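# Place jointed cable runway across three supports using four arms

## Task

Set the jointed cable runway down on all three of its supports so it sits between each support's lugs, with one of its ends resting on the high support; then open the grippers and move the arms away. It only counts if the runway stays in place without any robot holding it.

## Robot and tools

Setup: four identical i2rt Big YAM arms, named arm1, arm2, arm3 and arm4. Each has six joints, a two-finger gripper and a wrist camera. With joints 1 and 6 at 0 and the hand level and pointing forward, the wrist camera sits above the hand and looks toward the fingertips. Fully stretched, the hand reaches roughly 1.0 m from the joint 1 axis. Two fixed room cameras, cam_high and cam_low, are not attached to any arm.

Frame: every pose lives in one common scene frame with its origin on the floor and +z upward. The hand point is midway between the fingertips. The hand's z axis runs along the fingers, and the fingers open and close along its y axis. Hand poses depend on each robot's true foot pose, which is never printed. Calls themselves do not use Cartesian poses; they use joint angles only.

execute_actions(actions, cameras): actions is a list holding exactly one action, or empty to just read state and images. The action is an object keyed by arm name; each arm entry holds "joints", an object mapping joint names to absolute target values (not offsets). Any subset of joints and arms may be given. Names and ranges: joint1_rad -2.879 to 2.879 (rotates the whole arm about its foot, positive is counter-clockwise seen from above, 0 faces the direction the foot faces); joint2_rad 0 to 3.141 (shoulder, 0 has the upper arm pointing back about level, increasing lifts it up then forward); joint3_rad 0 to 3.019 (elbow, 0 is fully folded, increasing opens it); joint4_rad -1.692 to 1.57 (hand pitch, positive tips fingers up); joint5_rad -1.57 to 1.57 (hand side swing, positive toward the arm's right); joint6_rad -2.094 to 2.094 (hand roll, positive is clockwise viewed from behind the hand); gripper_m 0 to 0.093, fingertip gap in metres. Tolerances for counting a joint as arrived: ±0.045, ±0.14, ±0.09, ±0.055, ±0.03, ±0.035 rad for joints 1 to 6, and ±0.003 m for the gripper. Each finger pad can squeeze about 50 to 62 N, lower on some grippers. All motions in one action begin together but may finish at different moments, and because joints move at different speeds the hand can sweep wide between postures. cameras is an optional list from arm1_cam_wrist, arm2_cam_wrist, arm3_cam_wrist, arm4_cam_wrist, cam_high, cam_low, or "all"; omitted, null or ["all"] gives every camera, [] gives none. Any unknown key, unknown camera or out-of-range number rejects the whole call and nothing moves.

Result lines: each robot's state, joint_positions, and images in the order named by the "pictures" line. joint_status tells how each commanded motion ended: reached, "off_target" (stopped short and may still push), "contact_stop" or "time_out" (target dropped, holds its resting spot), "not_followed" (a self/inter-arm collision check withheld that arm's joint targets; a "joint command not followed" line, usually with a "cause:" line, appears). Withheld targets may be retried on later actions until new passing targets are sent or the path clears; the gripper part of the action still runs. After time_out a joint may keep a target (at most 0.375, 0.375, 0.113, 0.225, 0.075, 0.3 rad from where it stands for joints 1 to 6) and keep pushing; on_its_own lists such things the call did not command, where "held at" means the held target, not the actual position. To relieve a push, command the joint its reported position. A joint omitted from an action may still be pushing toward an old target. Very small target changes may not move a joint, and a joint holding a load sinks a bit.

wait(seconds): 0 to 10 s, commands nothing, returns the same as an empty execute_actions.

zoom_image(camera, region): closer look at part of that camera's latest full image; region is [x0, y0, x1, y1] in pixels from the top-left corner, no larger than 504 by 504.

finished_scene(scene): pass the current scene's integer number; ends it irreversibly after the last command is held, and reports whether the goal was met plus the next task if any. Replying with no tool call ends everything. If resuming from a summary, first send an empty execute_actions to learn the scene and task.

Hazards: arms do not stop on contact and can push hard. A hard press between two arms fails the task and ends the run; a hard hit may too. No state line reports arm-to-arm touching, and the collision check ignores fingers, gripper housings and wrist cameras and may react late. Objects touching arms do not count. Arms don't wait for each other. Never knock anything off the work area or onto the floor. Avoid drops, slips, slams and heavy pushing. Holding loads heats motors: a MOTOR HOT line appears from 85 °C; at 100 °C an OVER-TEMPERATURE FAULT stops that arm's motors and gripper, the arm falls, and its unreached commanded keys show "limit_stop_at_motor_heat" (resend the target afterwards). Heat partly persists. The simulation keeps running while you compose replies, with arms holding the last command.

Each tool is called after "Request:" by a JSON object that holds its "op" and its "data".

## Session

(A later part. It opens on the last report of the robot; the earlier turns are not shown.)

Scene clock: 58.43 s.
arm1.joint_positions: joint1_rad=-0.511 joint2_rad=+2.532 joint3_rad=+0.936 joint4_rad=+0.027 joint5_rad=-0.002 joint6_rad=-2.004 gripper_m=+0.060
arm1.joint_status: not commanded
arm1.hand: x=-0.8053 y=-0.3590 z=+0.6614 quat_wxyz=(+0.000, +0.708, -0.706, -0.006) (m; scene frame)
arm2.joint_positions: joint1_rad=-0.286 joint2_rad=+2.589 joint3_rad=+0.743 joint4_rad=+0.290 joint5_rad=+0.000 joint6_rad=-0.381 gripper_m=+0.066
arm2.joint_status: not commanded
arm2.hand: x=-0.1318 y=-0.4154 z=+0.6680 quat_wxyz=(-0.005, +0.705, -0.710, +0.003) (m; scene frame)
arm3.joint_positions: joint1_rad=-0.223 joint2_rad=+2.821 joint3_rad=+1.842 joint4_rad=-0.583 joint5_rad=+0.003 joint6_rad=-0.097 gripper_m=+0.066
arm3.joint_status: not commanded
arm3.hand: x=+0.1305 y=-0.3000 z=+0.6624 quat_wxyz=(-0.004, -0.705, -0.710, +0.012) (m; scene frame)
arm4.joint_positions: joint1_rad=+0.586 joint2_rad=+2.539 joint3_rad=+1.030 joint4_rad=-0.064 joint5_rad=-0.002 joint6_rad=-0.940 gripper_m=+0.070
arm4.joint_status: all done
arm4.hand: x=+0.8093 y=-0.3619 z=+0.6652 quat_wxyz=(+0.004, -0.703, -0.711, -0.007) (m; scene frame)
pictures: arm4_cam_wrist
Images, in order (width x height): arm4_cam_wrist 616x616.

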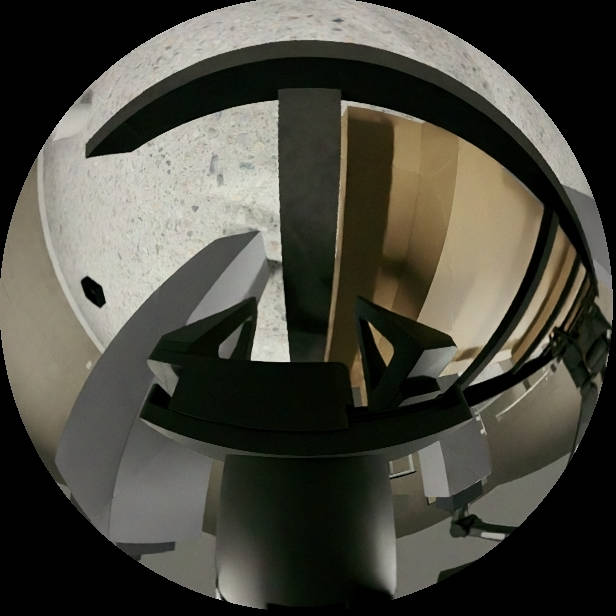

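Request:
{"op": "execute_actions", "data": {"actions": [{"arm1":{"joints":{"gripper_m":0.0}},"arm2":{"joints":{"gripper_m":0.0}},"arm3":{"joints":{"gripper_m":0.0}},"arm4":{"joints":{"gripper_m":0.0}}}], "cameras": ["cam_high","cam_low"]}}

Request:
{"op": "execute_actions", "data": {"actions": [{"arm1":{"joints":{"joint2_rad":2.30,"joint3_rad":0.82,"joint4_rad":-0.061}},"arm2":{"joints":{"joint2_rad":2.345,"joint3_rad":0.615,"joint4_rad":0.181}},"arm3":{"joints":{"joint2_rad":2.64,"joint3_rad":1.745,"joint4_rad":-0.635}},"arm4":{"joints":{"joint2_rad":2.325,"joint3_rad":0.935,"joint4_rad":-0.159}}}], "cameras": ["cam_low"]}}

Scene clock: 61.97 s.
arm1.joint_positions: joint1_rad=-0.511 joint2_rad=+2.532 joint3_rad=+0.936 joint4_rad=+0.030 joint5_rad=-0.003 joint6_rad=-2.011 gripper_m=+0.024
arm1.joint_status: gripper_m off_target (ended at +0.024, target +0.000)
arm1.hand: x=-0.8045 y=-0.3592 z=+0.6613 quat_wxyz=(-0.001, +0.710, -0.704, -0.005) (m; scene frame)
arm2.joint_positions: joint1_rad=-0.286 joint2_rad=+2.589 joint3_rad=+0.743 joint4_rad=+0.290 joint5_rad=+0.002 joint6_rad=-0.395 gripper_m=+0.024
arm2.joint_status: gripper_m off_target (ended at +0.024, target +0.000)
arm2.hand: x=-0.1314 y=-0.4154 z=+0.6680 quat_wxyz=(-0.005, +0.709, -0.705, +0.004) (m; scene frame)
arm3.joint_positions: joint1_rad=-0.226 joint2_rad=+2.821 joint3_rad=+1.842 joint4_rad=-0.581 joint5_rad=+0.008 joint6_rad=-0.102 gripper_m=+0.024
arm3.joint_status: gripper_m off_target (ended at +0.024, target +0.000)
arm3.hand: x=+0.1278 y=-0.3001 z=+0.6622 quat_wxyz=(-0.002, -0.704, -0.710, +0.014) (m; scene frame)
arm4.joint_positions: joint1_rad=+0.586 joint2_rad=+2.539 joint3_rad=+1.030 joint4_rad=-0.062 joint5_rad=+0.001 joint6_rad=-0.940 gripper_m=+0.024
arm4.joint_status: gripper_m off_target (ended at +0.024, target +0.000)
arm4.hand: x=+0.8086 y=-0.3620 z=+0.6652 quat_wxyz=(+0.005, -0.703, -0.711, -0.006) (m; scene frame)
pictures: cam_high, cam_low
Images, in order (width x height): cam_high 896x504, cam_low 896x504.

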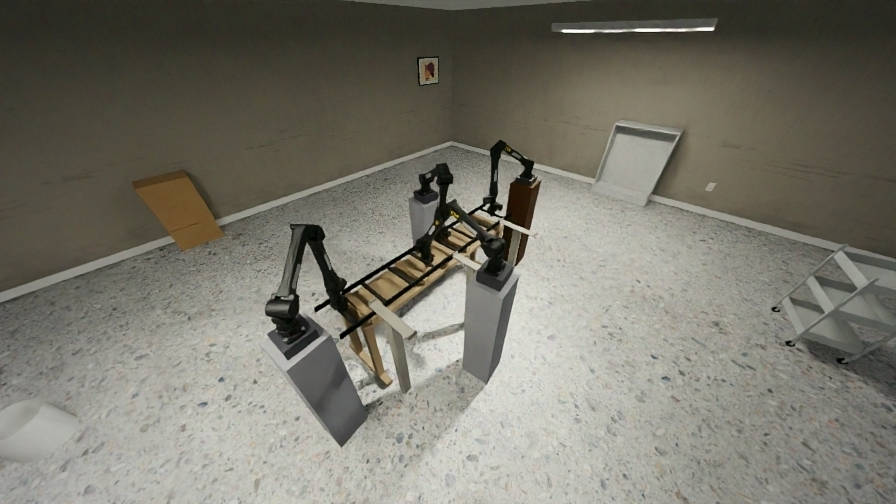

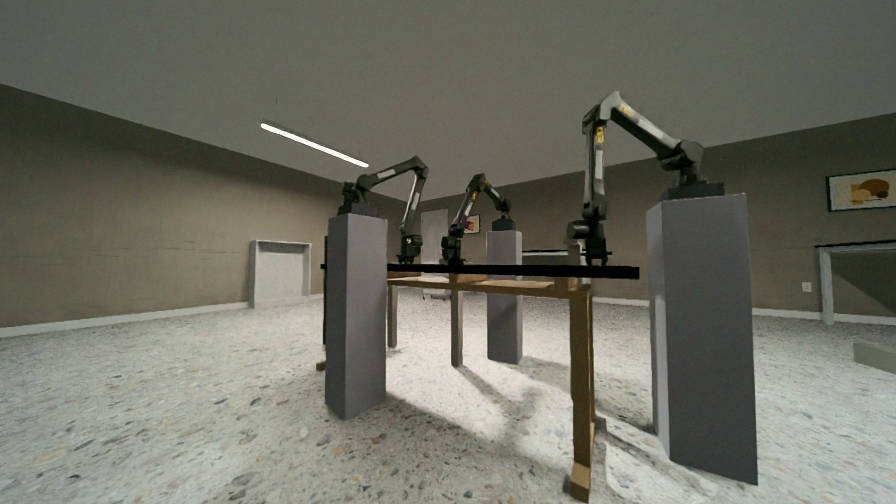

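Scene clock: 63.00 s.
arm1.joint_positions: joint1_rad=-0.506 joint2_rad=+2.354 joint3_rad=+0.837 joint4_rad=-0.046 joint5_rad=+0.006 joint6_rad=-2.007 gripper_m=+0.024
arm1.joint_status: all done
arm1.hand: x=-0.8065 y=-0.3580 z=+0.7212 quat_wxyz=(+0.003, +0.710, -0.704, -0.002) (m; scene frame)
arm2.joint_positions: joint1_rad=-0.286 joint2_rad=+2.414 joint3_rad=+0.654 joint4_rad=+0.195 joint5_rad=-0.001 joint6_rad=-0.398 gripper_m=+0.024
arm2.joint_status: all done
arm2.hand: x=-0.1324 y=-0.4151 z=+0.7207 quat_wxyz=(+0.000, +0.710, -0.704, +0.005) (m; scene frame)
arm3.joint_positions: joint1_rad=-0.229 joint2_rad=+2.703 joint3_rad=+1.749 joint4_rad=-0.601 joint5_rad=+0.004 joint6_rad=-0.105 gripper_m=+0.024
arm3.joint_status: all done
arm3.hand: x=+0.1273 y=-0.2995 z=+0.7123 quat_wxyz=(-0.005, -0.704, -0.710, +0.015) (m; scene frame)
arm4.joint_positions: joint1_rad=+0.584 joint2_rad=+2.375 joint3_rad=+0.945 joint4_rad=-0.135 joint5_rad=+0.001 joint6_rad=-0.941 gripper_m=+0.024
arm4.joint_status: all done
arm4.hand: x=+0.8073 y=-0.3628 z=+0.7233 quat_wxyz=(+0.006, -0.703, -0.712, -0.003) (m; scene frame)
pictures: cam_low
Images, in order (width x height): cam_low 896x504.

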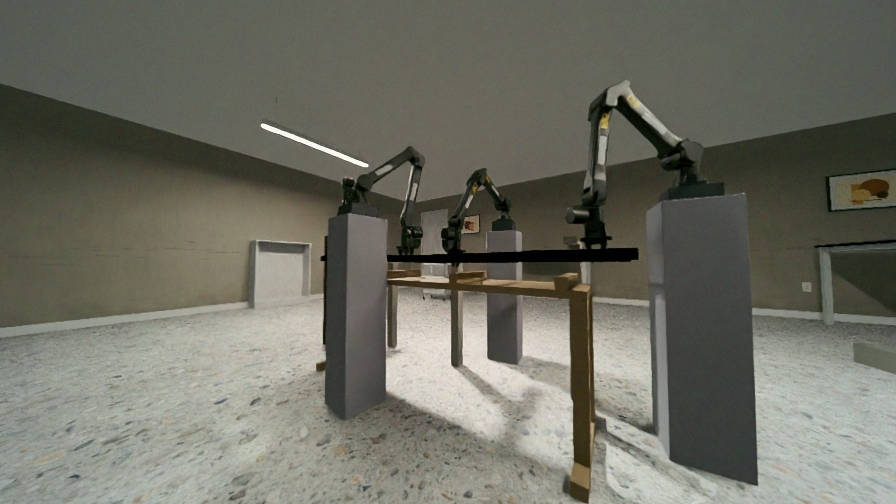

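Request:
{"op": "execute_actions", "data": {"actions": [{"arm1":{"joints":{"joint2_rad":2.03,"joint3_rad":0.735,"joint4_rad":-0.23}},"arm2":{"joints":{"joint2_rad":2.01,"joint3_rad":0.505,"joint4_rad":-0.02}},"arm3":{"joints":{"joint2_rad":2.43,"joint3_rad":1.66,"joint4_rad":-0.73}},"arm4":{"joints":{"joint2_rad":2.075,"joint3_rad":0.86,"joint4_rad":-0.32}}}], "cameras": []}}

Request:
{"op": "execute_actions", "data": {"actions": [{"arm1":{"joints":{"joint2_rad":1.805,"joint3_rad":0.712,"joint4_rad":-0.435}},"arm2":{"joints":{"joint2_rad":1.715,"joint3_rad":0.47,"joint4_rad":-0.28}},"arm3":{"joints":{"joint2_rad":2.29,"joint3_rad":1.63,"joint4_rad":-0.835}},"arm4":{"joints":{"joint2_rad":1.87,"joint3_rad":0.835,"joint4_rad":-0.50}}}], "cameras": ["cam_low","cam_high"]}}

Request:
{"op": "zoom_image", "data": {"camera": "cam_low", "region": [300,150,700,320]}}

Scene clock: 68.97 s.
arm1.joint_positions: joint1_rad=-0.510 joint2_rad=+2.083 joint3_rad=+0.741 joint4_rad=-0.214 joint5_rad=+0.005 joint6_rad=-2.007 gripper_m=+0.024
arm1.joint_status: all done
arm1.hand: x=-0.8084 y=-0.3585 z=+0.8069 quat_wxyz=(+0.001, +0.709, -0.705, +0.001) (m; scene frame)
arm2.joint_positions: joint1_rad=-0.286 joint2_rad=+2.070 joint3_rad=+0.524 joint4_rad=-0.001 joint5_rad=+0.003 joint6_rad=-0.396 gripper_m=+0.024
arm2.joint_status: all done
arm2.hand: x=-0.1328 y=-0.4156 z=+0.8128 quat_wxyz=(-0.009, +0.710, -0.704, +0.003) (m; scene frame)
arm3.joint_positions: joint1_rad=-0.231 joint2_rad=+2.509 joint3_rad=+1.652 joint4_rad=-0.700 joint5_rad=+0.006 joint6_rad=-0.105 gripper_m=+0.024
arm3.joint_status: all done
arm3.hand: x=+0.1263 y=-0.3009 z=+0.8053 quat_wxyz=(-0.005, -0.705, -0.709, +0.015) (m; scene frame)
arm4.joint_positions: joint1_rad=+0.588 joint2_rad=+2.119 joint3_rad=+0.865 joint4_rad=-0.299 joint5_rad=+0.001 joint6_rad=-0.936 gripper_m=+0.024
arm4.joint_status: all done
arm4.hand: x=+0.8054 y=-0.3676 z=+0.8126 quat_wxyz=(+0.006, -0.703, -0.711, +0.003) (m; scene frame)
pictures: none
No camera images: the call's "cameras" was empty. Leave "cameras" out to get every camera's image.

Scene clock: 70.00 s.
arm1.joint_positions: joint1_rad=-0.512 joint2_rad=+1.857 joint3_rad=+0.713 joint4_rad=-0.413 joint5_rad=+0.005 joint6_rad=-2.010 gripper_m=+0.024
arm1.joint_status: all done
arm1.hand: x=-0.8095 y=-0.3591 z=+0.8786 quat_wxyz=(+0.002, +0.709, -0.705, +0.000) (m; scene frame)
arm2.joint_positions: joint1_rad=-0.286 joint2_rad=+1.770 joint3_rad=+0.481 joint4_rad=-0.249 joint5_rad=+0.006 joint6_rad=-0.396 gripper_m=+0.024
arm2.joint_status: all done
arm2.hand: x=-0.1330 y=-0.4154 z=+0.8856 quat_wxyz=(-0.014, +0.710, -0.704, +0.003) (m; scene frame)
arm3.joint_positions: joint1_rad=-0.231 joint2_rad=+2.373 joint3_rad=+1.617 joint4_rad=-0.805 joint5_rad=+0.006 joint6_rad=-0.106 gripper_m=+0.024
arm3.joint_status: all done
arm3.hand: x=+0.1262 y=-0.3008 z=+0.8773 quat_wxyz=(-0.003, -0.704, -0.710, +0.014) (m; scene frame)
arm4.joint_positions: joint1_rad=+0.586 joint2_rad=+1.917 joint3_rad=+0.841 joint4_rad=-0.472 joint5_rad=-0.002 joint6_rad=-0.937 gripper_m=+0.024
arm4.joint_status: all done
arm4.hand: x=+0.8044 y=-0.3689 z=+0.8850 quat_wxyz=(+0.006, -0.703, -0.711, +0.006) (m; scene frame)
pictures: cam_high, cam_low
Images, in order (width x height): cam_high 896x504, cam_low 896x504.

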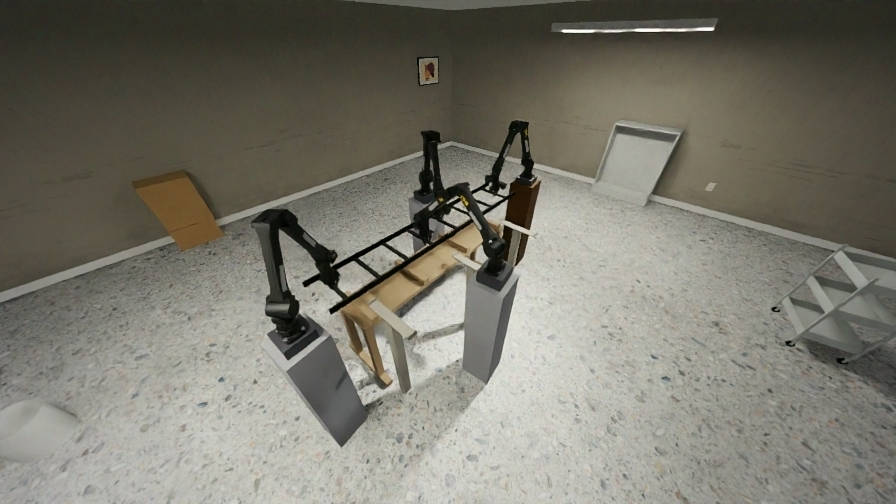

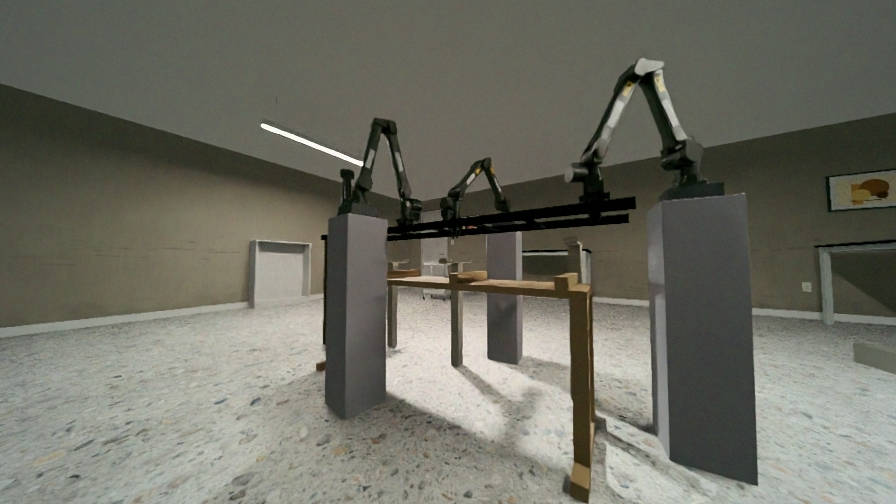

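Region (300, 150, 700, 320) of cam_low's 896x504 image, scaled by 1.260, with more detail than that image has; it fills the top 214 rows of this view, and the rest is white.

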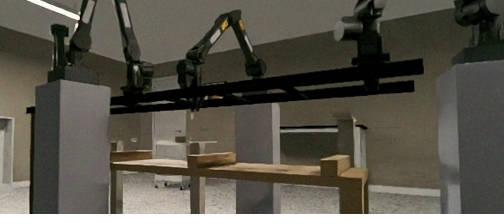

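Request:
{"op": "execute_actions", "data": {"actions": [{"arm1":{"joints":{"joint1_rad":-0.23,"joint2_rad":1.765,"joint3_rad":0.635,"joint4_rad":-0.395,"joint6_rad":-1.73}},"arm2":{"joints":{"joint1_rad":-0.18,"joint2_rad":1.85,"joint3_rad":0.745,"joint4_rad":-0.43,"joint6_rad":-0.295}},"arm3":{"joints":{"joint1_rad":-0.238,"joint2_rad":2.13,"joint3_rad":1.265,"joint4_rad":-0.64,"joint6_rad":-0.12}},"arm4":{"joints":{"joint1_rad":0.36,"joint2_rad":1.805,"joint3_rad":0.688,"joint4_rad":-0.415,"joint6_rad":-1.162}}}], "cameras": ["cam_low"]}}

Request:
{"op": "execute_actions", "data": {"actions": [{"arm1":{"joints":{"joint1_rad":0.065,"joint2_rad":1.765,"joint3_rad":0.635,"joint4_rad":-0.395,"joint6_rad":-1.433}},"arm2":{"joints":{"joint1_rad":-0.12,"joint2_rad":1.975,"joint3_rad":1.03,"joint4_rad":-0.58,"joint6_rad":-0.235}},"arm3":{"joints":{"joint1_rad":-0.263,"joint2_rad":1.995,"joint3_rad":0.955,"joint4_rad":-0.47,"joint6_rad":-0.145}},"arm4":{"joints":{"joint1_rad":0.083,"joint2_rad":1.77,"joint3_rad":0.61,"joint4_rad":-0.378,"joint6_rad":-1.44}}}], "cameras": ["cam_low","cam_high"]}}

Scene clock: 76.87 s.
arm1.joint_positions: joint1_rad=-0.229 joint2_rad=+1.829 joint3_rad=+0.642 joint4_rad=-0.380 joint5_rad=-0.003 joint6_rad=-1.731 gripper_m=+0.024
arm1.joint_status: all done
arm1.hand: x=-0.8070 y=-0.2577 z=+0.8775 quat_wxyz=(-0.001, +0.711, -0.703, -0.006) (m; scene frame)
arm2.joint_positions: joint1_rad=-0.194 joint2_rad=+1.902 joint3_rad=+0.748 joint4_rad=-0.381 joint5_rad=-0.003 joint6_rad=-0.307 gripper_m=+0.024
arm2.joint_status: all done
arm2.hand: x=-0.1304 y=-0.3152 z=+0.8803 quat_wxyz=(-0.013, +0.711, -0.703, -0.003) (m; scene frame)
arm3.joint_positions: joint1_rad=-0.246 joint2_rad=+2.221 joint3_rad=+1.258 joint4_rad=-0.620 joint5_rad=+0.003 joint6_rad=-0.125 gripper_m=+0.024
arm3.joint_status: all done
arm3.hand: x=+0.1290 y=-0.1991 z=+0.8702 quat_wxyz=(+0.002, -0.703, -0.711, +0.004) (m; scene frame)
arm4.joint_positions: joint1_rad=+0.352 joint2_rad=+1.859 joint3_rad=+0.689 joint4_rad=-0.396 joint5_rad=+0.006 joint6_rad=-1.168 gripper_m=+0.024
arm4.joint_status: all done
arm4.hand: x=+0.8084 y=-0.2641 z=+0.8816 quat_wxyz=(+0.008, -0.704, -0.710, -0.005) (m; scene frame)
pictures: cam_low
Images, in order (width x height): cam_low 896x504.

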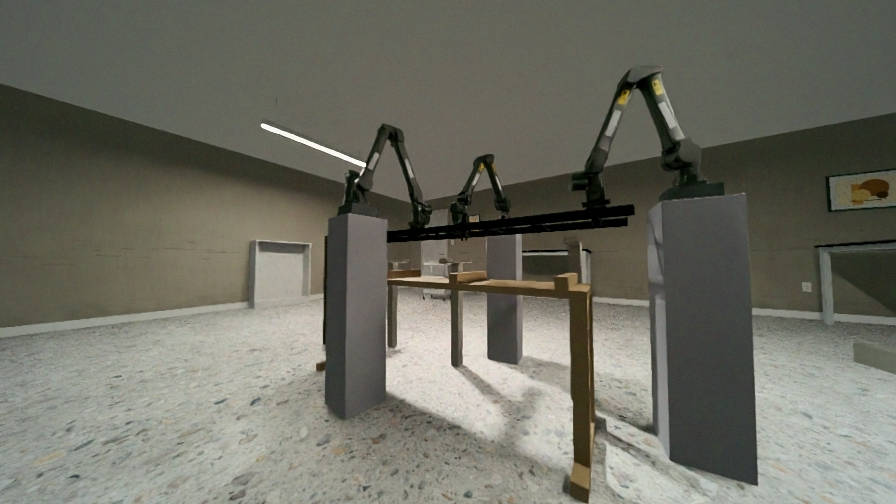

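Scene clock: 77.93 s.
arm1.joint_positions: joint1_rad=+0.068 joint2_rad=+1.822 joint3_rad=+0.638 joint4_rad=-0.373 joint5_rad=-0.009 joint6_rad=-1.433 gripper_m=+0.024
arm1.joint_status: all done
arm1.hand: x=-0.8061 y=-0.1594 z=+0.8798 quat_wxyz=(-0.006, +0.711, -0.704, -0.007) (m; scene frame)
arm2.joint_positions: joint1_rad=-0.135 joint2_rad=+2.020 joint3_rad=+1.020 joint4_rad=-0.532 joint5_rad=+0.000 joint6_rad=-0.248 gripper_m=+0.024
arm2.joint_status: all done
arm2.hand: x=-0.1297 y=-0.2212 z=+0.8831 quat_wxyz=(-0.015, +0.711, -0.703, -0.004) (m; scene frame)
arm3.joint_positions: joint1_rad=-0.266 joint2_rad=+2.091 joint3_rad=+0.953 joint4_rad=-0.446 joint5_rad=+0.006 joint6_rad=-0.144 gripper_m=+0.024
arm3.joint_status: all done
arm3.hand: x=+0.1307 y=-0.1040 z=+0.8699 quat_wxyz=(+0.004, -0.703, -0.711, +0.004) (m; scene frame)
arm4.joint_positions: joint1_rad=+0.076 joint2_rad=+1.818 joint3_rad=+0.612 joint4_rad=-0.363 joint5_rad=+0.007 joint6_rad=-1.443 gripper_m=+0.024
arm4.joint_status: all done
arm4.hand: x=+0.8110 y=-0.1688 z=+0.8845 quat_wxyz=(+0.008, -0.705, -0.709, -0.008) (m; scene frame)
pictures: cam_high, cam_low
Images, in order (width x height): cam_high 896x504, cam_low 896x504.

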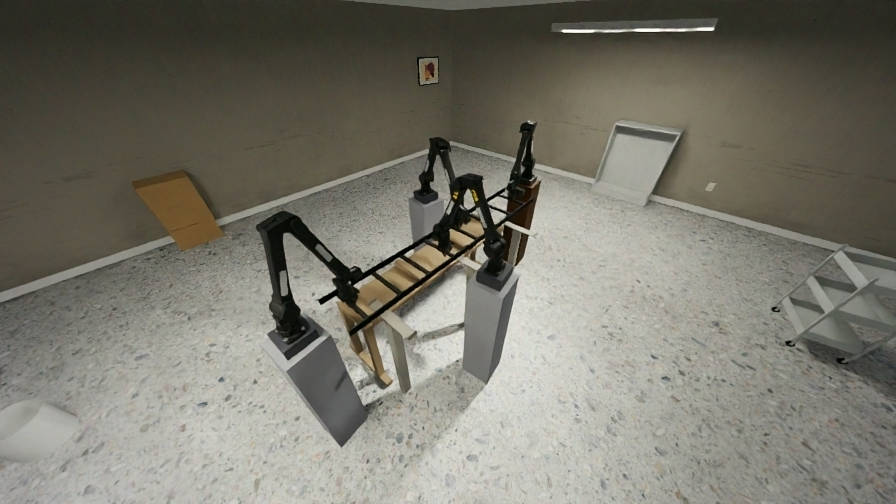

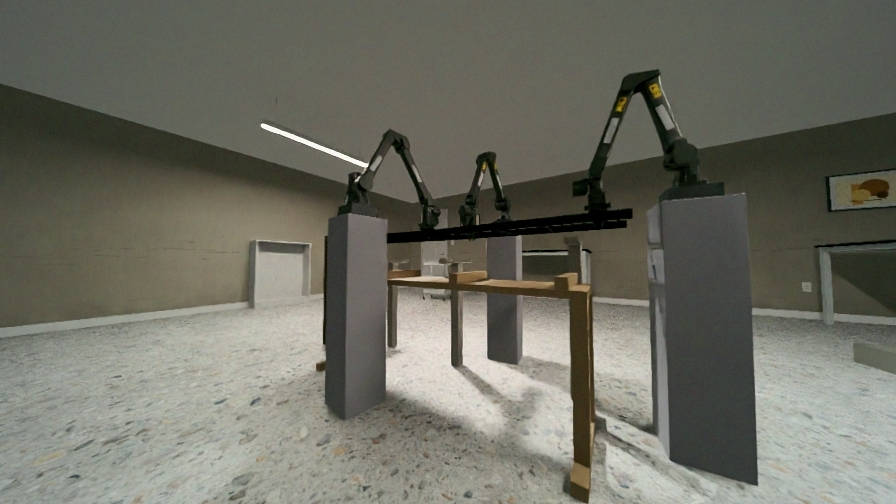

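Request:
{"op": "execute_actions", "data": {"actions": [{"arm1":{"joints":{"joint1_rad":0.344,"joint2_rad":1.81,"joint3_rad":0.725,"joint4_rad":-0.445,"joint6_rad":-1.152}},"arm2":{"joints":{"joint1_rad":-0.075,"joint2_rad":2.12,"joint3_rad":1.365,"joint4_rad":-0.77,"joint6_rad":-0.19}},"arm3":{"joints":{"joint1_rad":-0.303,"joint2_rad":1.86,"joint3_rad":0.665,"joint4_rad":-0.30,"joint6_rad":-0.185}},"arm4":{"joints":{"joint1_rad":-0.227,"joint2_rad":1.775,"joint3_rad":0.614,"joint4_rad":-0.38,"joint6_rad":-1.755}}}], "cameras": []}}

Request:
{"op": "execute_actions", "data": {"actions": [{"arm1":{"joints":{"joint1_rad":0.53,"joint2_rad":1.865,"joint3_rad":0.855,"joint4_rad":-0.515,"joint6_rad":-0.965}},"arm2":{"joints":{"joint1_rad":-0.05,"joint2_rad":2.275,"joint3_rad":1.70,"joint4_rad":-0.935,"joint6_rad":-0.165}},"arm3":{"joints":{"joint1_rad":-0.36,"joint2_rad":1.785,"joint3_rad":0.435,"joint4_rad":-0.145,"joint6_rad":-0.24}},"arm4":{"joints":{"joint1_rad":-0.47,"joint2_rad":1.81,"joint3_rad":0.69,"joint4_rad":-0.42,"joint6_rad":-2.0}}}]}}

Scene clock: 84.10 s.
arm1.joint_positions: joint1_rad=+0.349 joint2_rad=+1.848 joint3_rad=+0.711 joint4_rad=-0.410 joint5_rad=-0.008 joint6_rad=-1.151 gripper_m=+0.024
arm1.joint_status: all done
arm1.hand: x=-0.8072 y=-0.0597 z=+0.8835 quat_wxyz=(-0.011, +0.710, -0.704, -0.007) (m; scene frame)
arm2.joint_positions: joint1_rad=-0.093 joint2_rad=+2.149 joint3_rad=+1.338 joint4_rad=-0.727 joint5_rad=+0.006 joint6_rad=-0.205 gripper_m=+0.024
arm2.joint_status: all done
arm2.hand: x=-0.1295 y=-0.1254 z=+0.8946 quat_wxyz=(-0.013, +0.710, -0.704, +0.000) (m; scene frame)
arm3.joint_positions: joint1_rad=-0.301 joint2_rad=+1.957 joint3_rad=+0.662 joint4_rad=-0.281 joint5_rad=+0.012 joint6_rad=-0.178 gripper_m=+0.024
arm3.joint_status: all done
arm3.hand: x=+0.1312 y=-0.0074 z=+0.8783 quat_wxyz=(+0.004, -0.703, -0.711, +0.009) (m; scene frame)
arm4.joint_positions: joint1_rad=-0.233 joint2_rad=+1.816 joint3_rad=+0.612 joint4_rad=-0.363 joint5_rad=+0.006 joint6_rad=-1.752 gripper_m=+0.024
arm4.joint_status: all done
arm4.hand: x=+0.8129 y=-0.0714 z=+0.8866 quat_wxyz=(+0.008, -0.705, -0.709, -0.007) (m; scene frame)
pictures: none
No camera images: the call's "cameras" was empty. Leave "cameras" out to get every camera's image.

Scene clock: 85.17 s.
arm1.joint_positions: joint1_rad=+0.539 joint2_rad=+1.915 joint3_rad=+0.834 joint4_rad=-0.484 joint5_rad=-0.005 joint6_rad=-0.965 gripper_m=+0.024
arm1.joint_status: all done
arm1.hand: x=-0.8103 y=+0.0200 z=+0.8814 quat_wxyz=(-0.002, +0.712, -0.702, -0.009) (m; scene frame)
arm2.joint_positions: joint1_rad=-0.064 joint2_rad=+2.297 joint3_rad=+1.653 joint4_rad=-0.906 joint5_rad=+0.014 joint6_rad=-0.180 gripper_m=+0.024
arm2.joint_status: all done
arm2.hand: x=-0.1311 y=-0.0456 z=+0.8994 quat_wxyz=(-0.011, +0.712, -0.702, +0.006) (m; scene frame)
arm3.joint_positions: joint1_rad=-0.358 joint2_rad=+1.872 joint3_rad=+0.438 joint4_rad=-0.139 joint5_rad=+0.014 joint6_rad=-0.239 gripper_m=+0.024
arm3.joint_status: all done
arm3.hand: x=+0.1301 y=+0.0743 z=+0.8826 quat_wxyz=(+0.004, -0.702, -0.712, +0.010) (m; scene frame)
arm4.joint_positions: joint1_rad=-0.479 joint2_rad=+1.834 joint3_rad=+0.673 joint4_rad=-0.391 joint5_rad=+0.008 joint6_rad=-2.001 gripper_m=+0.024
arm4.joint_status: all done
arm4.hand: x=+0.8130 y=+0.0136 z=+0.8913 quat_wxyz=(+0.015, -0.704, -0.710, -0.006) (m; scene frame)
pictures: arm1_cam_wrist, arm2_cam_wrist, arm3_cam_wrist, arm4_cam_wrist, cam_high, cam_low
Images, in order (width x height): arm1_cam_wrist 616x616, arm2_cam_wrist 616x616, arm3_cam_wrist 616x616, arm4_cam_wrist 616x616, cam_high 896x504, cam_low 896x504.

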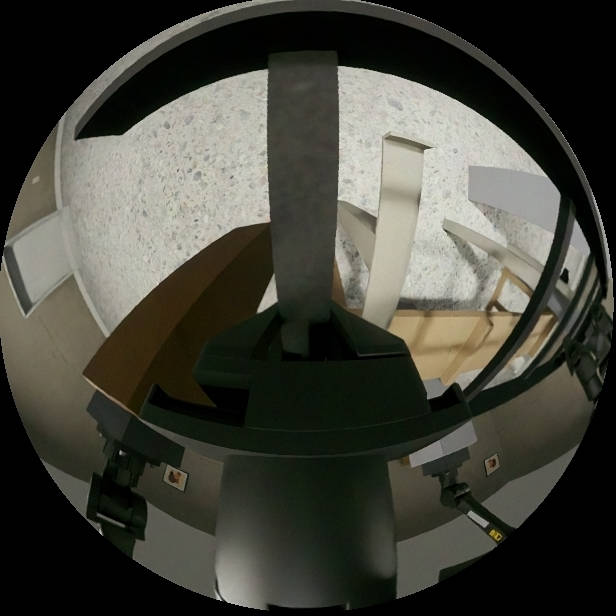

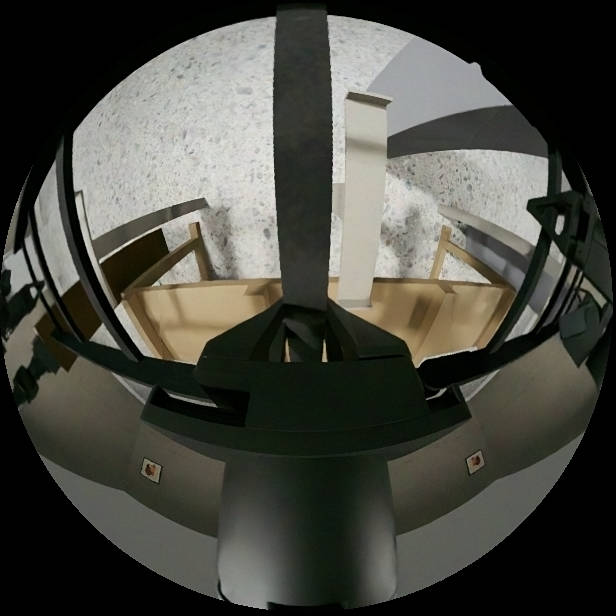

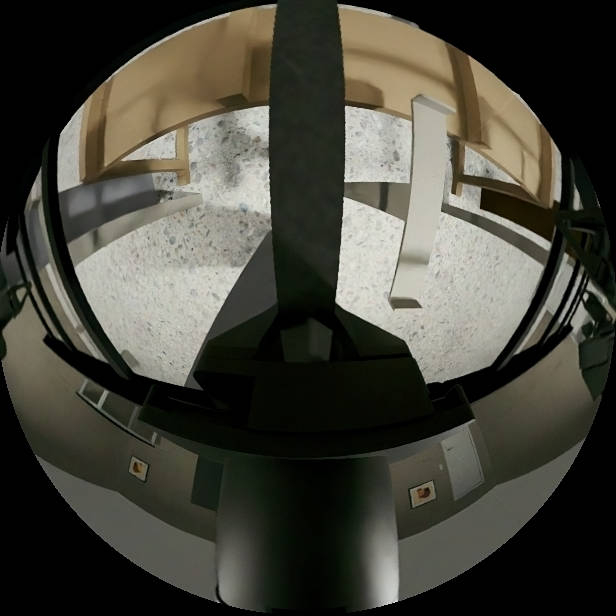

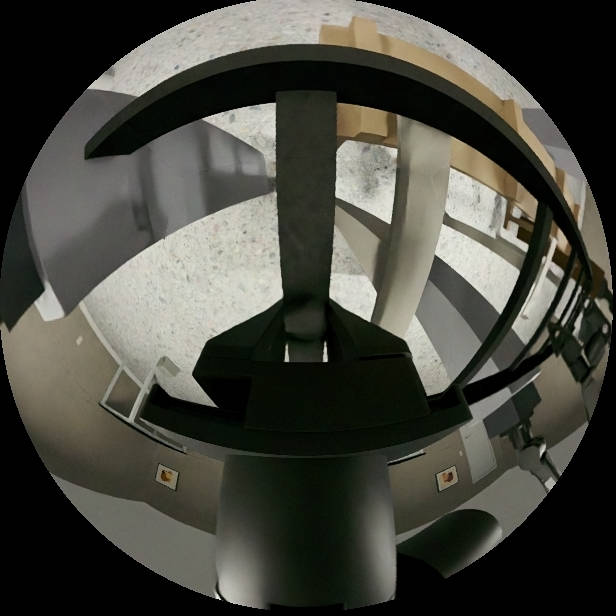

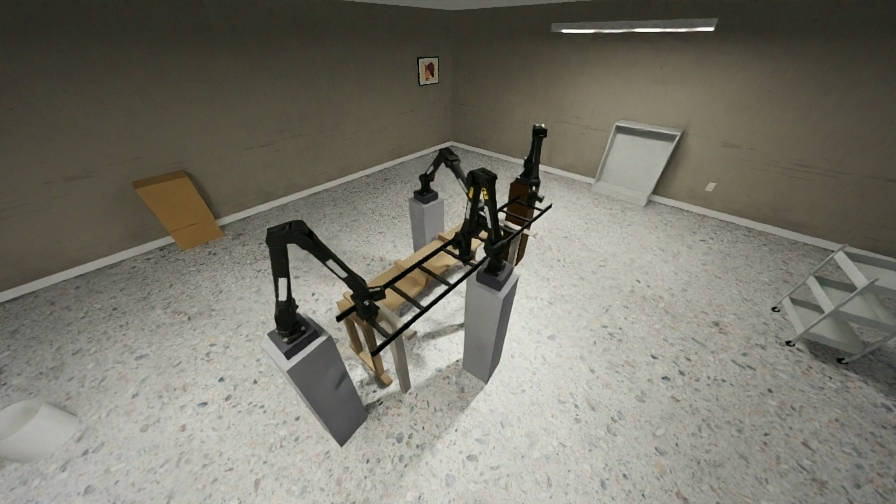

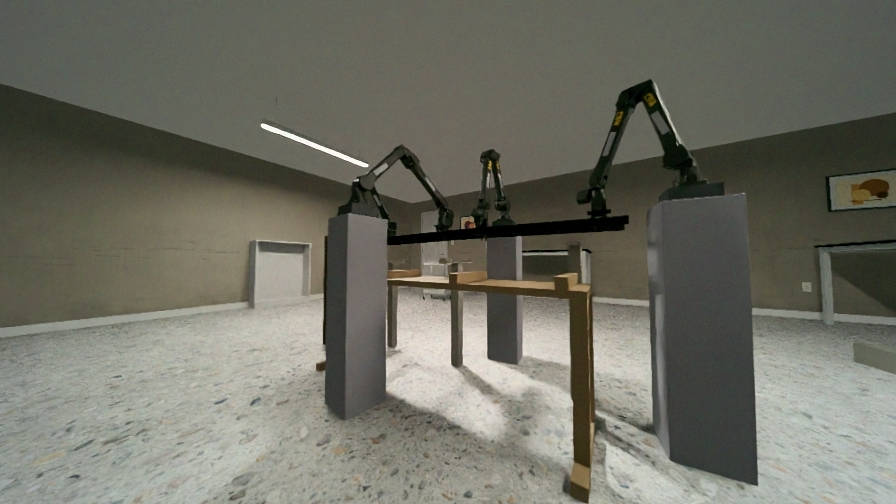

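Request:
{"op": "execute_actions", "data": {"actions": [{"arm1":{"joints":{"joint1_rad":0.52,"joint2_rad":2.025,"joint3_rad":0.855,"joint4_rad":-0.335,"joint6_rad":-0.97}},"arm2":{"joints":{"joint2_rad":2.375,"joint3_rad":1.69,"joint4_rad":-0.83}},"arm3":{"joints":{"joint1_rad":-0.375,"joint2_rad":2.01,"joint3_rad":0.485,"joint4_rad":0.005,"joint5_rad":-0.03}},"arm4":{"joints":{"joint1_rad":-0.45,"joint2_rad":1.875,"joint3_rad":0.74,"joint4_rad":-0.455,"joint5_rad":0.01,"joint6_rad":-1.985}}}]}}

Scene clock: 89.83 s.
arm1.joint_positions: joint1_rad=+0.521 joint2_rad=+2.090 joint3_rad=+0.842 joint4_rad=-0.319 joint5_rad=-0.002 joint6_rad=-0.984 gripper_m=+0.024
arm1.joint_status: all done
arm1.hand: x=-0.8095 y=+0.0125 z=+0.8180 quat_wxyz=(-0.001, +0.712, -0.702, -0.007) (m; scene frame)
arm2.joint_positions: joint1_rad=-0.064 joint2_rad=+2.393 joint3_rad=+1.653 joint4_rad=-0.823 joint5_rad=+0.018 joint6_rad=-0.182 gripper_m=+0.024
arm2.joint_status: all done
arm2.hand: x=-0.1311 y=-0.0518 z=+0.8409 quat_wxyz=(-0.006, +0.713, -0.702, +0.011) (m; scene frame)
arm3.joint_positions: joint1_rad=-0.371 joint2_rad=+2.091 joint3_rad=+0.498 joint4_rad=+0.007 joint5_rad=-0.022 joint6_rad=-0.253 gripper_m=+0.024
arm3.joint_status: all done
arm3.hand: x=+0.1311 y=+0.0670 z=+0.8327 quat_wxyz=(-0.008, -0.702, -0.712, -0.005) (m; scene frame)
arm4.joint_positions: joint1_rad=-0.458 joint2_rad=+1.905 joint3_rad=+0.712 joint4_rad=-0.422 joint5_rad=+0.015 joint6_rad=-1.984 gripper_m=+0.024
arm4.joint_status: all done
arm4.hand: x=+0.8131 y=+0.0075 z=+0.8742 quat_wxyz=(-0.013, -0.702, -0.712, -0.021) (m; scene frame)
pictures: arm1_cam_wrist, arm2_cam_wrist, arm3_cam_wrist, arm4_cam_wrist, cam_high, cam_low
Images, in order (width x height): arm1_cam_wrist 616x616, arm2_cam_wrist 616x616, arm3_cam_wrist 616x616, arm4_cam_wrist 616x616, cam_high 896x504, cam_low 896x504.

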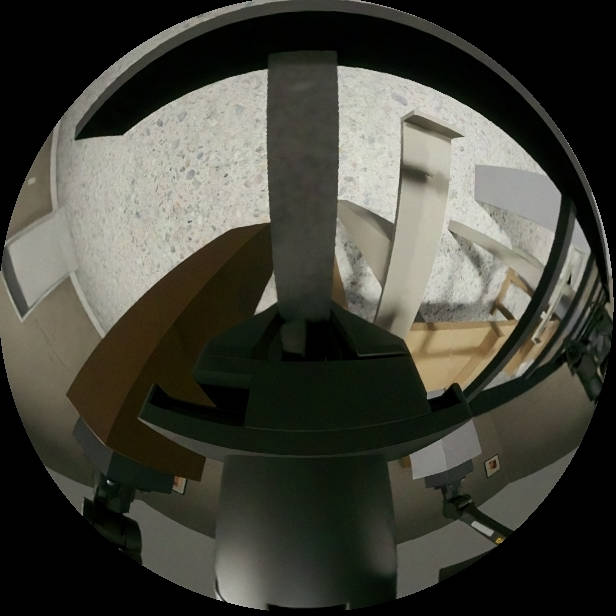

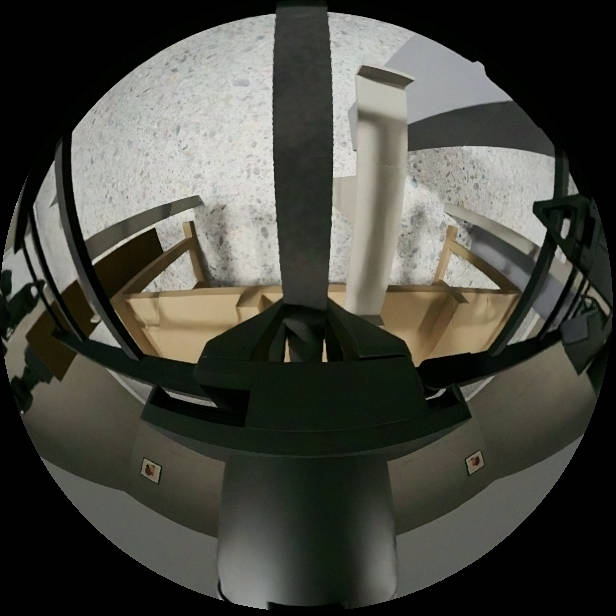

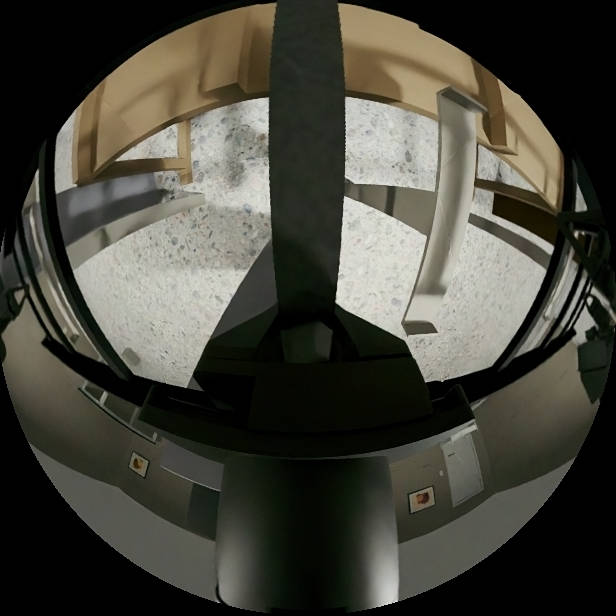

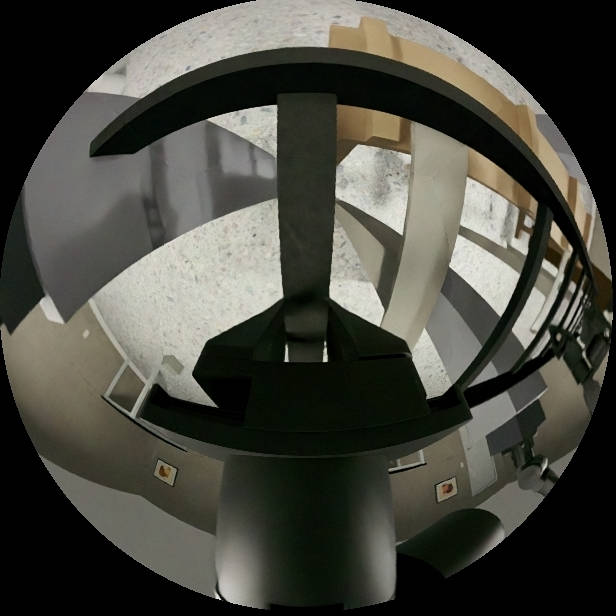

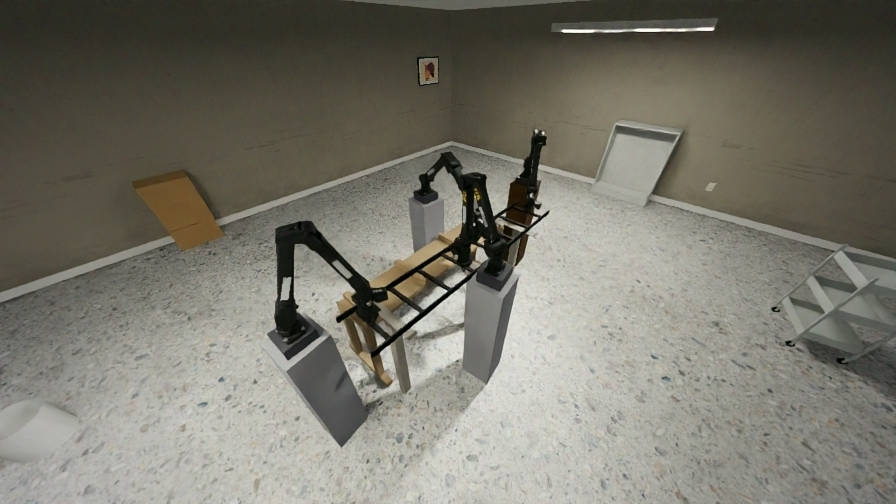

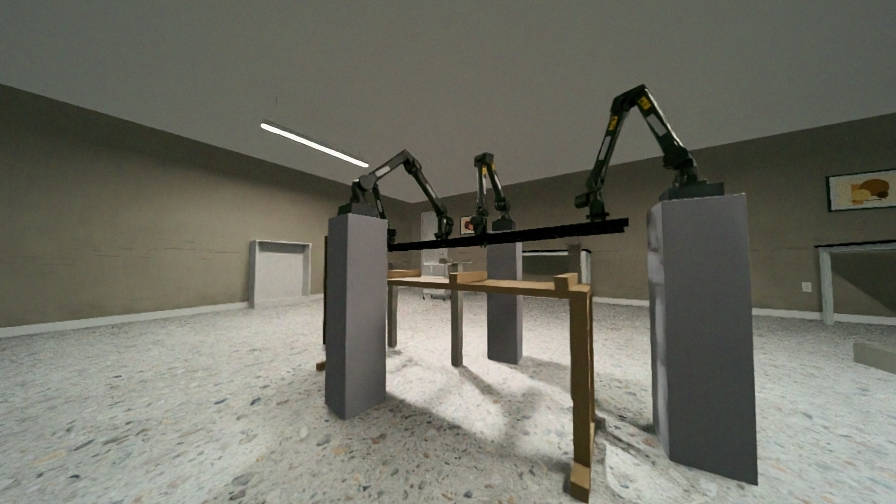

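Request:
{"op": "execute_actions", "data": {"actions": [{"arm1":{"joints":{"joint1_rad":0.515,"joint2_rad":2.16,"joint3_rad":0.885,"joint4_rad":-0.23,"joint6_rad":-0.975}},"arm2":{"joints":{"joint2_rad":2.46,"joint3_rad":1.685,"joint4_rad":-0.745}},"arm3":{"joints":{"joint1_rad":-0.42,"joint2_rad":2.185,"joint3_rad":0.55,"joint4_rad":0.145,"joint5_rad":-0.095,"joint6_rad":-0.30}},"arm4":{"joints":{"joint1_rad":-0.44,"joint2_rad":1.95,"joint3_rad":0.785,"joint4_rad":-0.465,"joint5_rad":0.035,"joint6_rad":-1.98}}}]}}

Request:
{"op": "zoom_image", "data": {"camera": "cam_high", "region": [330,180,580,390]}}

Request:
{"op": "zoom_image", "data": {"camera": "cam_low", "region": [380,190,650,290]}}

Scene clock: 94.17 s.
arm1.joint_positions: joint1_rad=+0.512 joint2_rad=+2.229 joint3_rad=+0.868 joint4_rad=-0.221 joint5_rad=+0.004 joint6_rad=-0.995 gripper_m=+0.024
arm1.joint_status: all done
arm1.hand: x=-0.8136 y=+0.0049 z=+0.7693 quat_wxyz=(+0.008, +0.713, -0.701, -0.006) (m; scene frame)
arm2.joint_positions: joint1_rad=-0.060 joint2_rad=+2.479 joint3_rad=+1.653 joint4_rad=-0.735 joint5_rad=+0.012 joint6_rad=-0.182 gripper_m=+0.024
arm2.joint_status: all done
arm2.hand: x=-0.1356 y=-0.0575 z=+0.7894 quat_wxyz=(-0.005, +0.714, -0.700, +0.008) (m; scene frame)
arm3.joint_positions: joint1_rad=-0.415 joint2_rad=+2.277 joint3_rad=+0.564 joint4_rad=+0.129 joint5_rad=-0.075 joint6_rad=-0.300 gripper_m=+0.024
arm3.joint_status: all done
arm3.hand: x=+0.1271 y=+0.0613 z=+0.7862 quat_wxyz=(-0.032, -0.700, -0.713, -0.016) (m; scene frame)
arm4.joint_positions: joint1_rad=-0.441 joint2_rad=+1.982 joint3_rad=+0.763 joint4_rad=-0.437 joint5_rad=+0.027 joint6_rad=-1.973 gripper_m=+0.024
arm4.joint_status: all done
arm4.hand: x=+0.8065 y=+0.0063 z=+0.8557 quat_wxyz=(-0.030, -0.700, -0.713, -0.035) (m; scene frame)
pictures: arm1_cam_wrist, arm2_cam_wrist, arm3_cam_wrist, arm4_cam_wrist, cam_high, cam_low
Images, in order (width x height): arm1_cam_wrist 616x616, arm2_cam_wrist 616x616, arm3_cam_wrist 616x616, arm4_cam_wrist 616x616, cam_high 896x504, cam_low 896x504.

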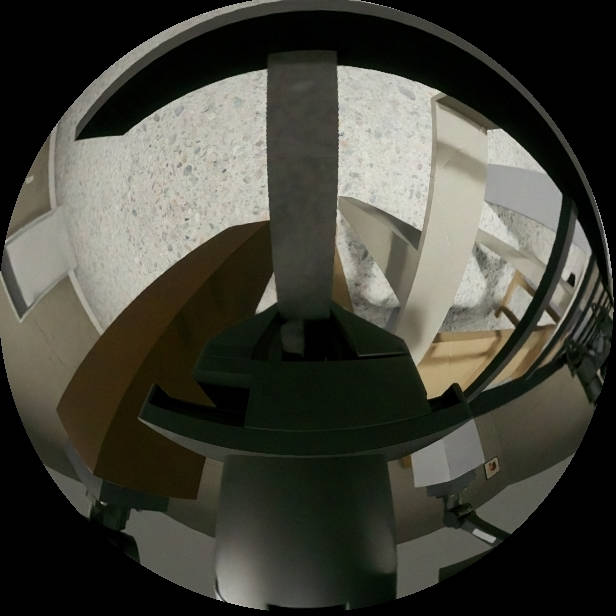

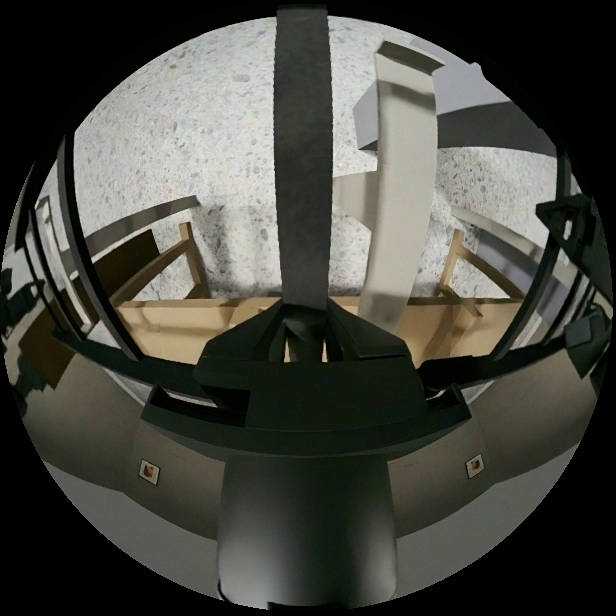

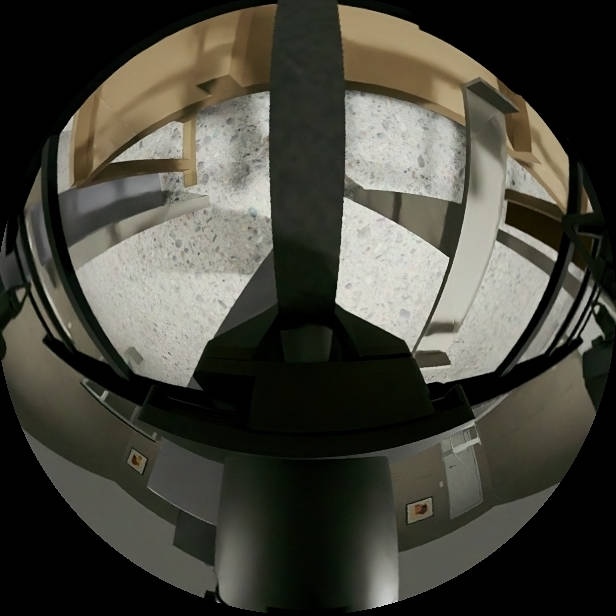

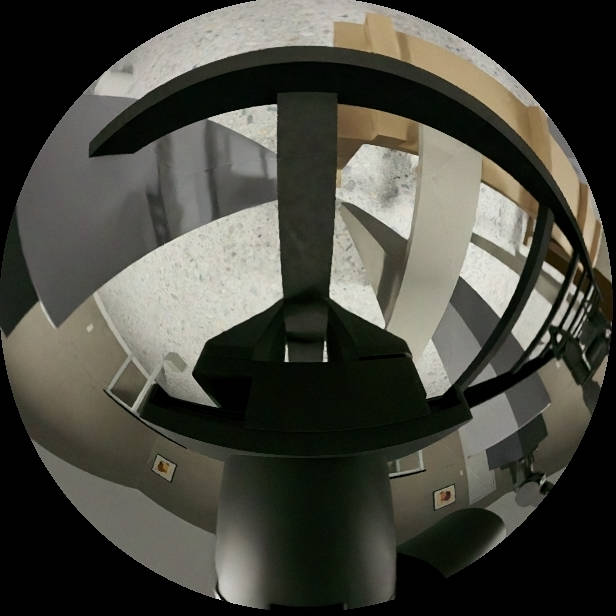

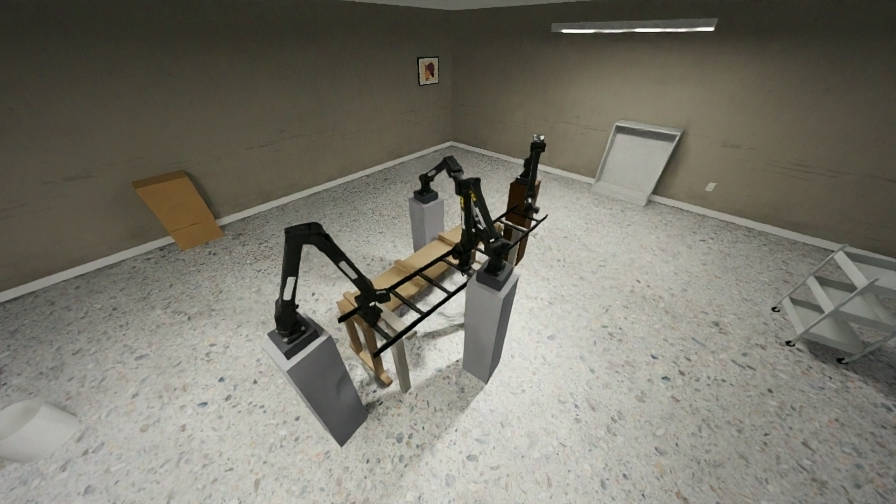

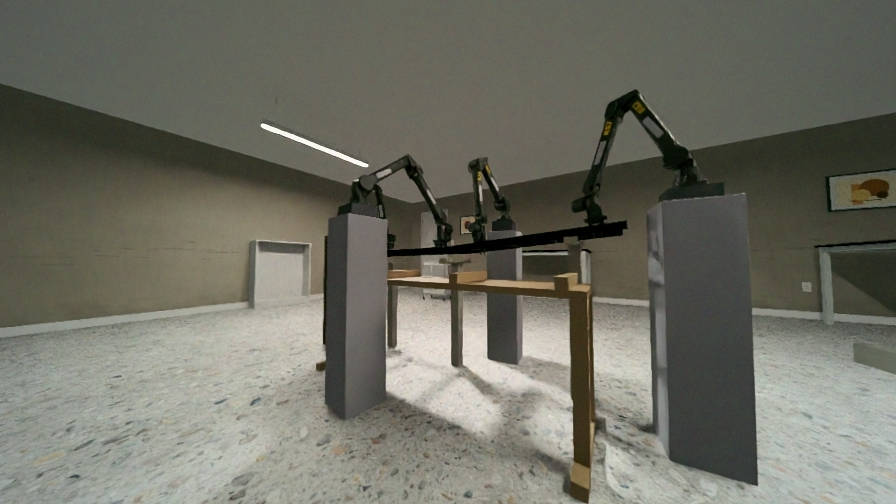

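Region (330, 180, 580, 390) of cam_high's 896x504 image, scaled by 2.016, with more detail than that image has; it fills the top 423 rows of this view, and the rest is white.

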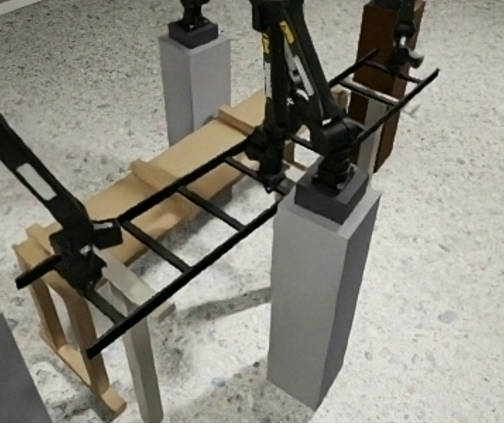

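Region (380, 190, 650, 290) of cam_low's 896x504 image, scaled by 1.867, with more detail than that image has; it fills the top 187 rows of this view, and the rest is white.

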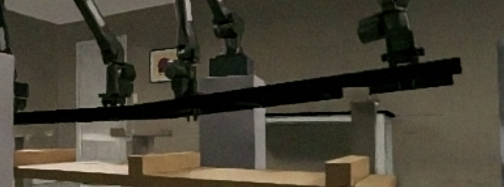

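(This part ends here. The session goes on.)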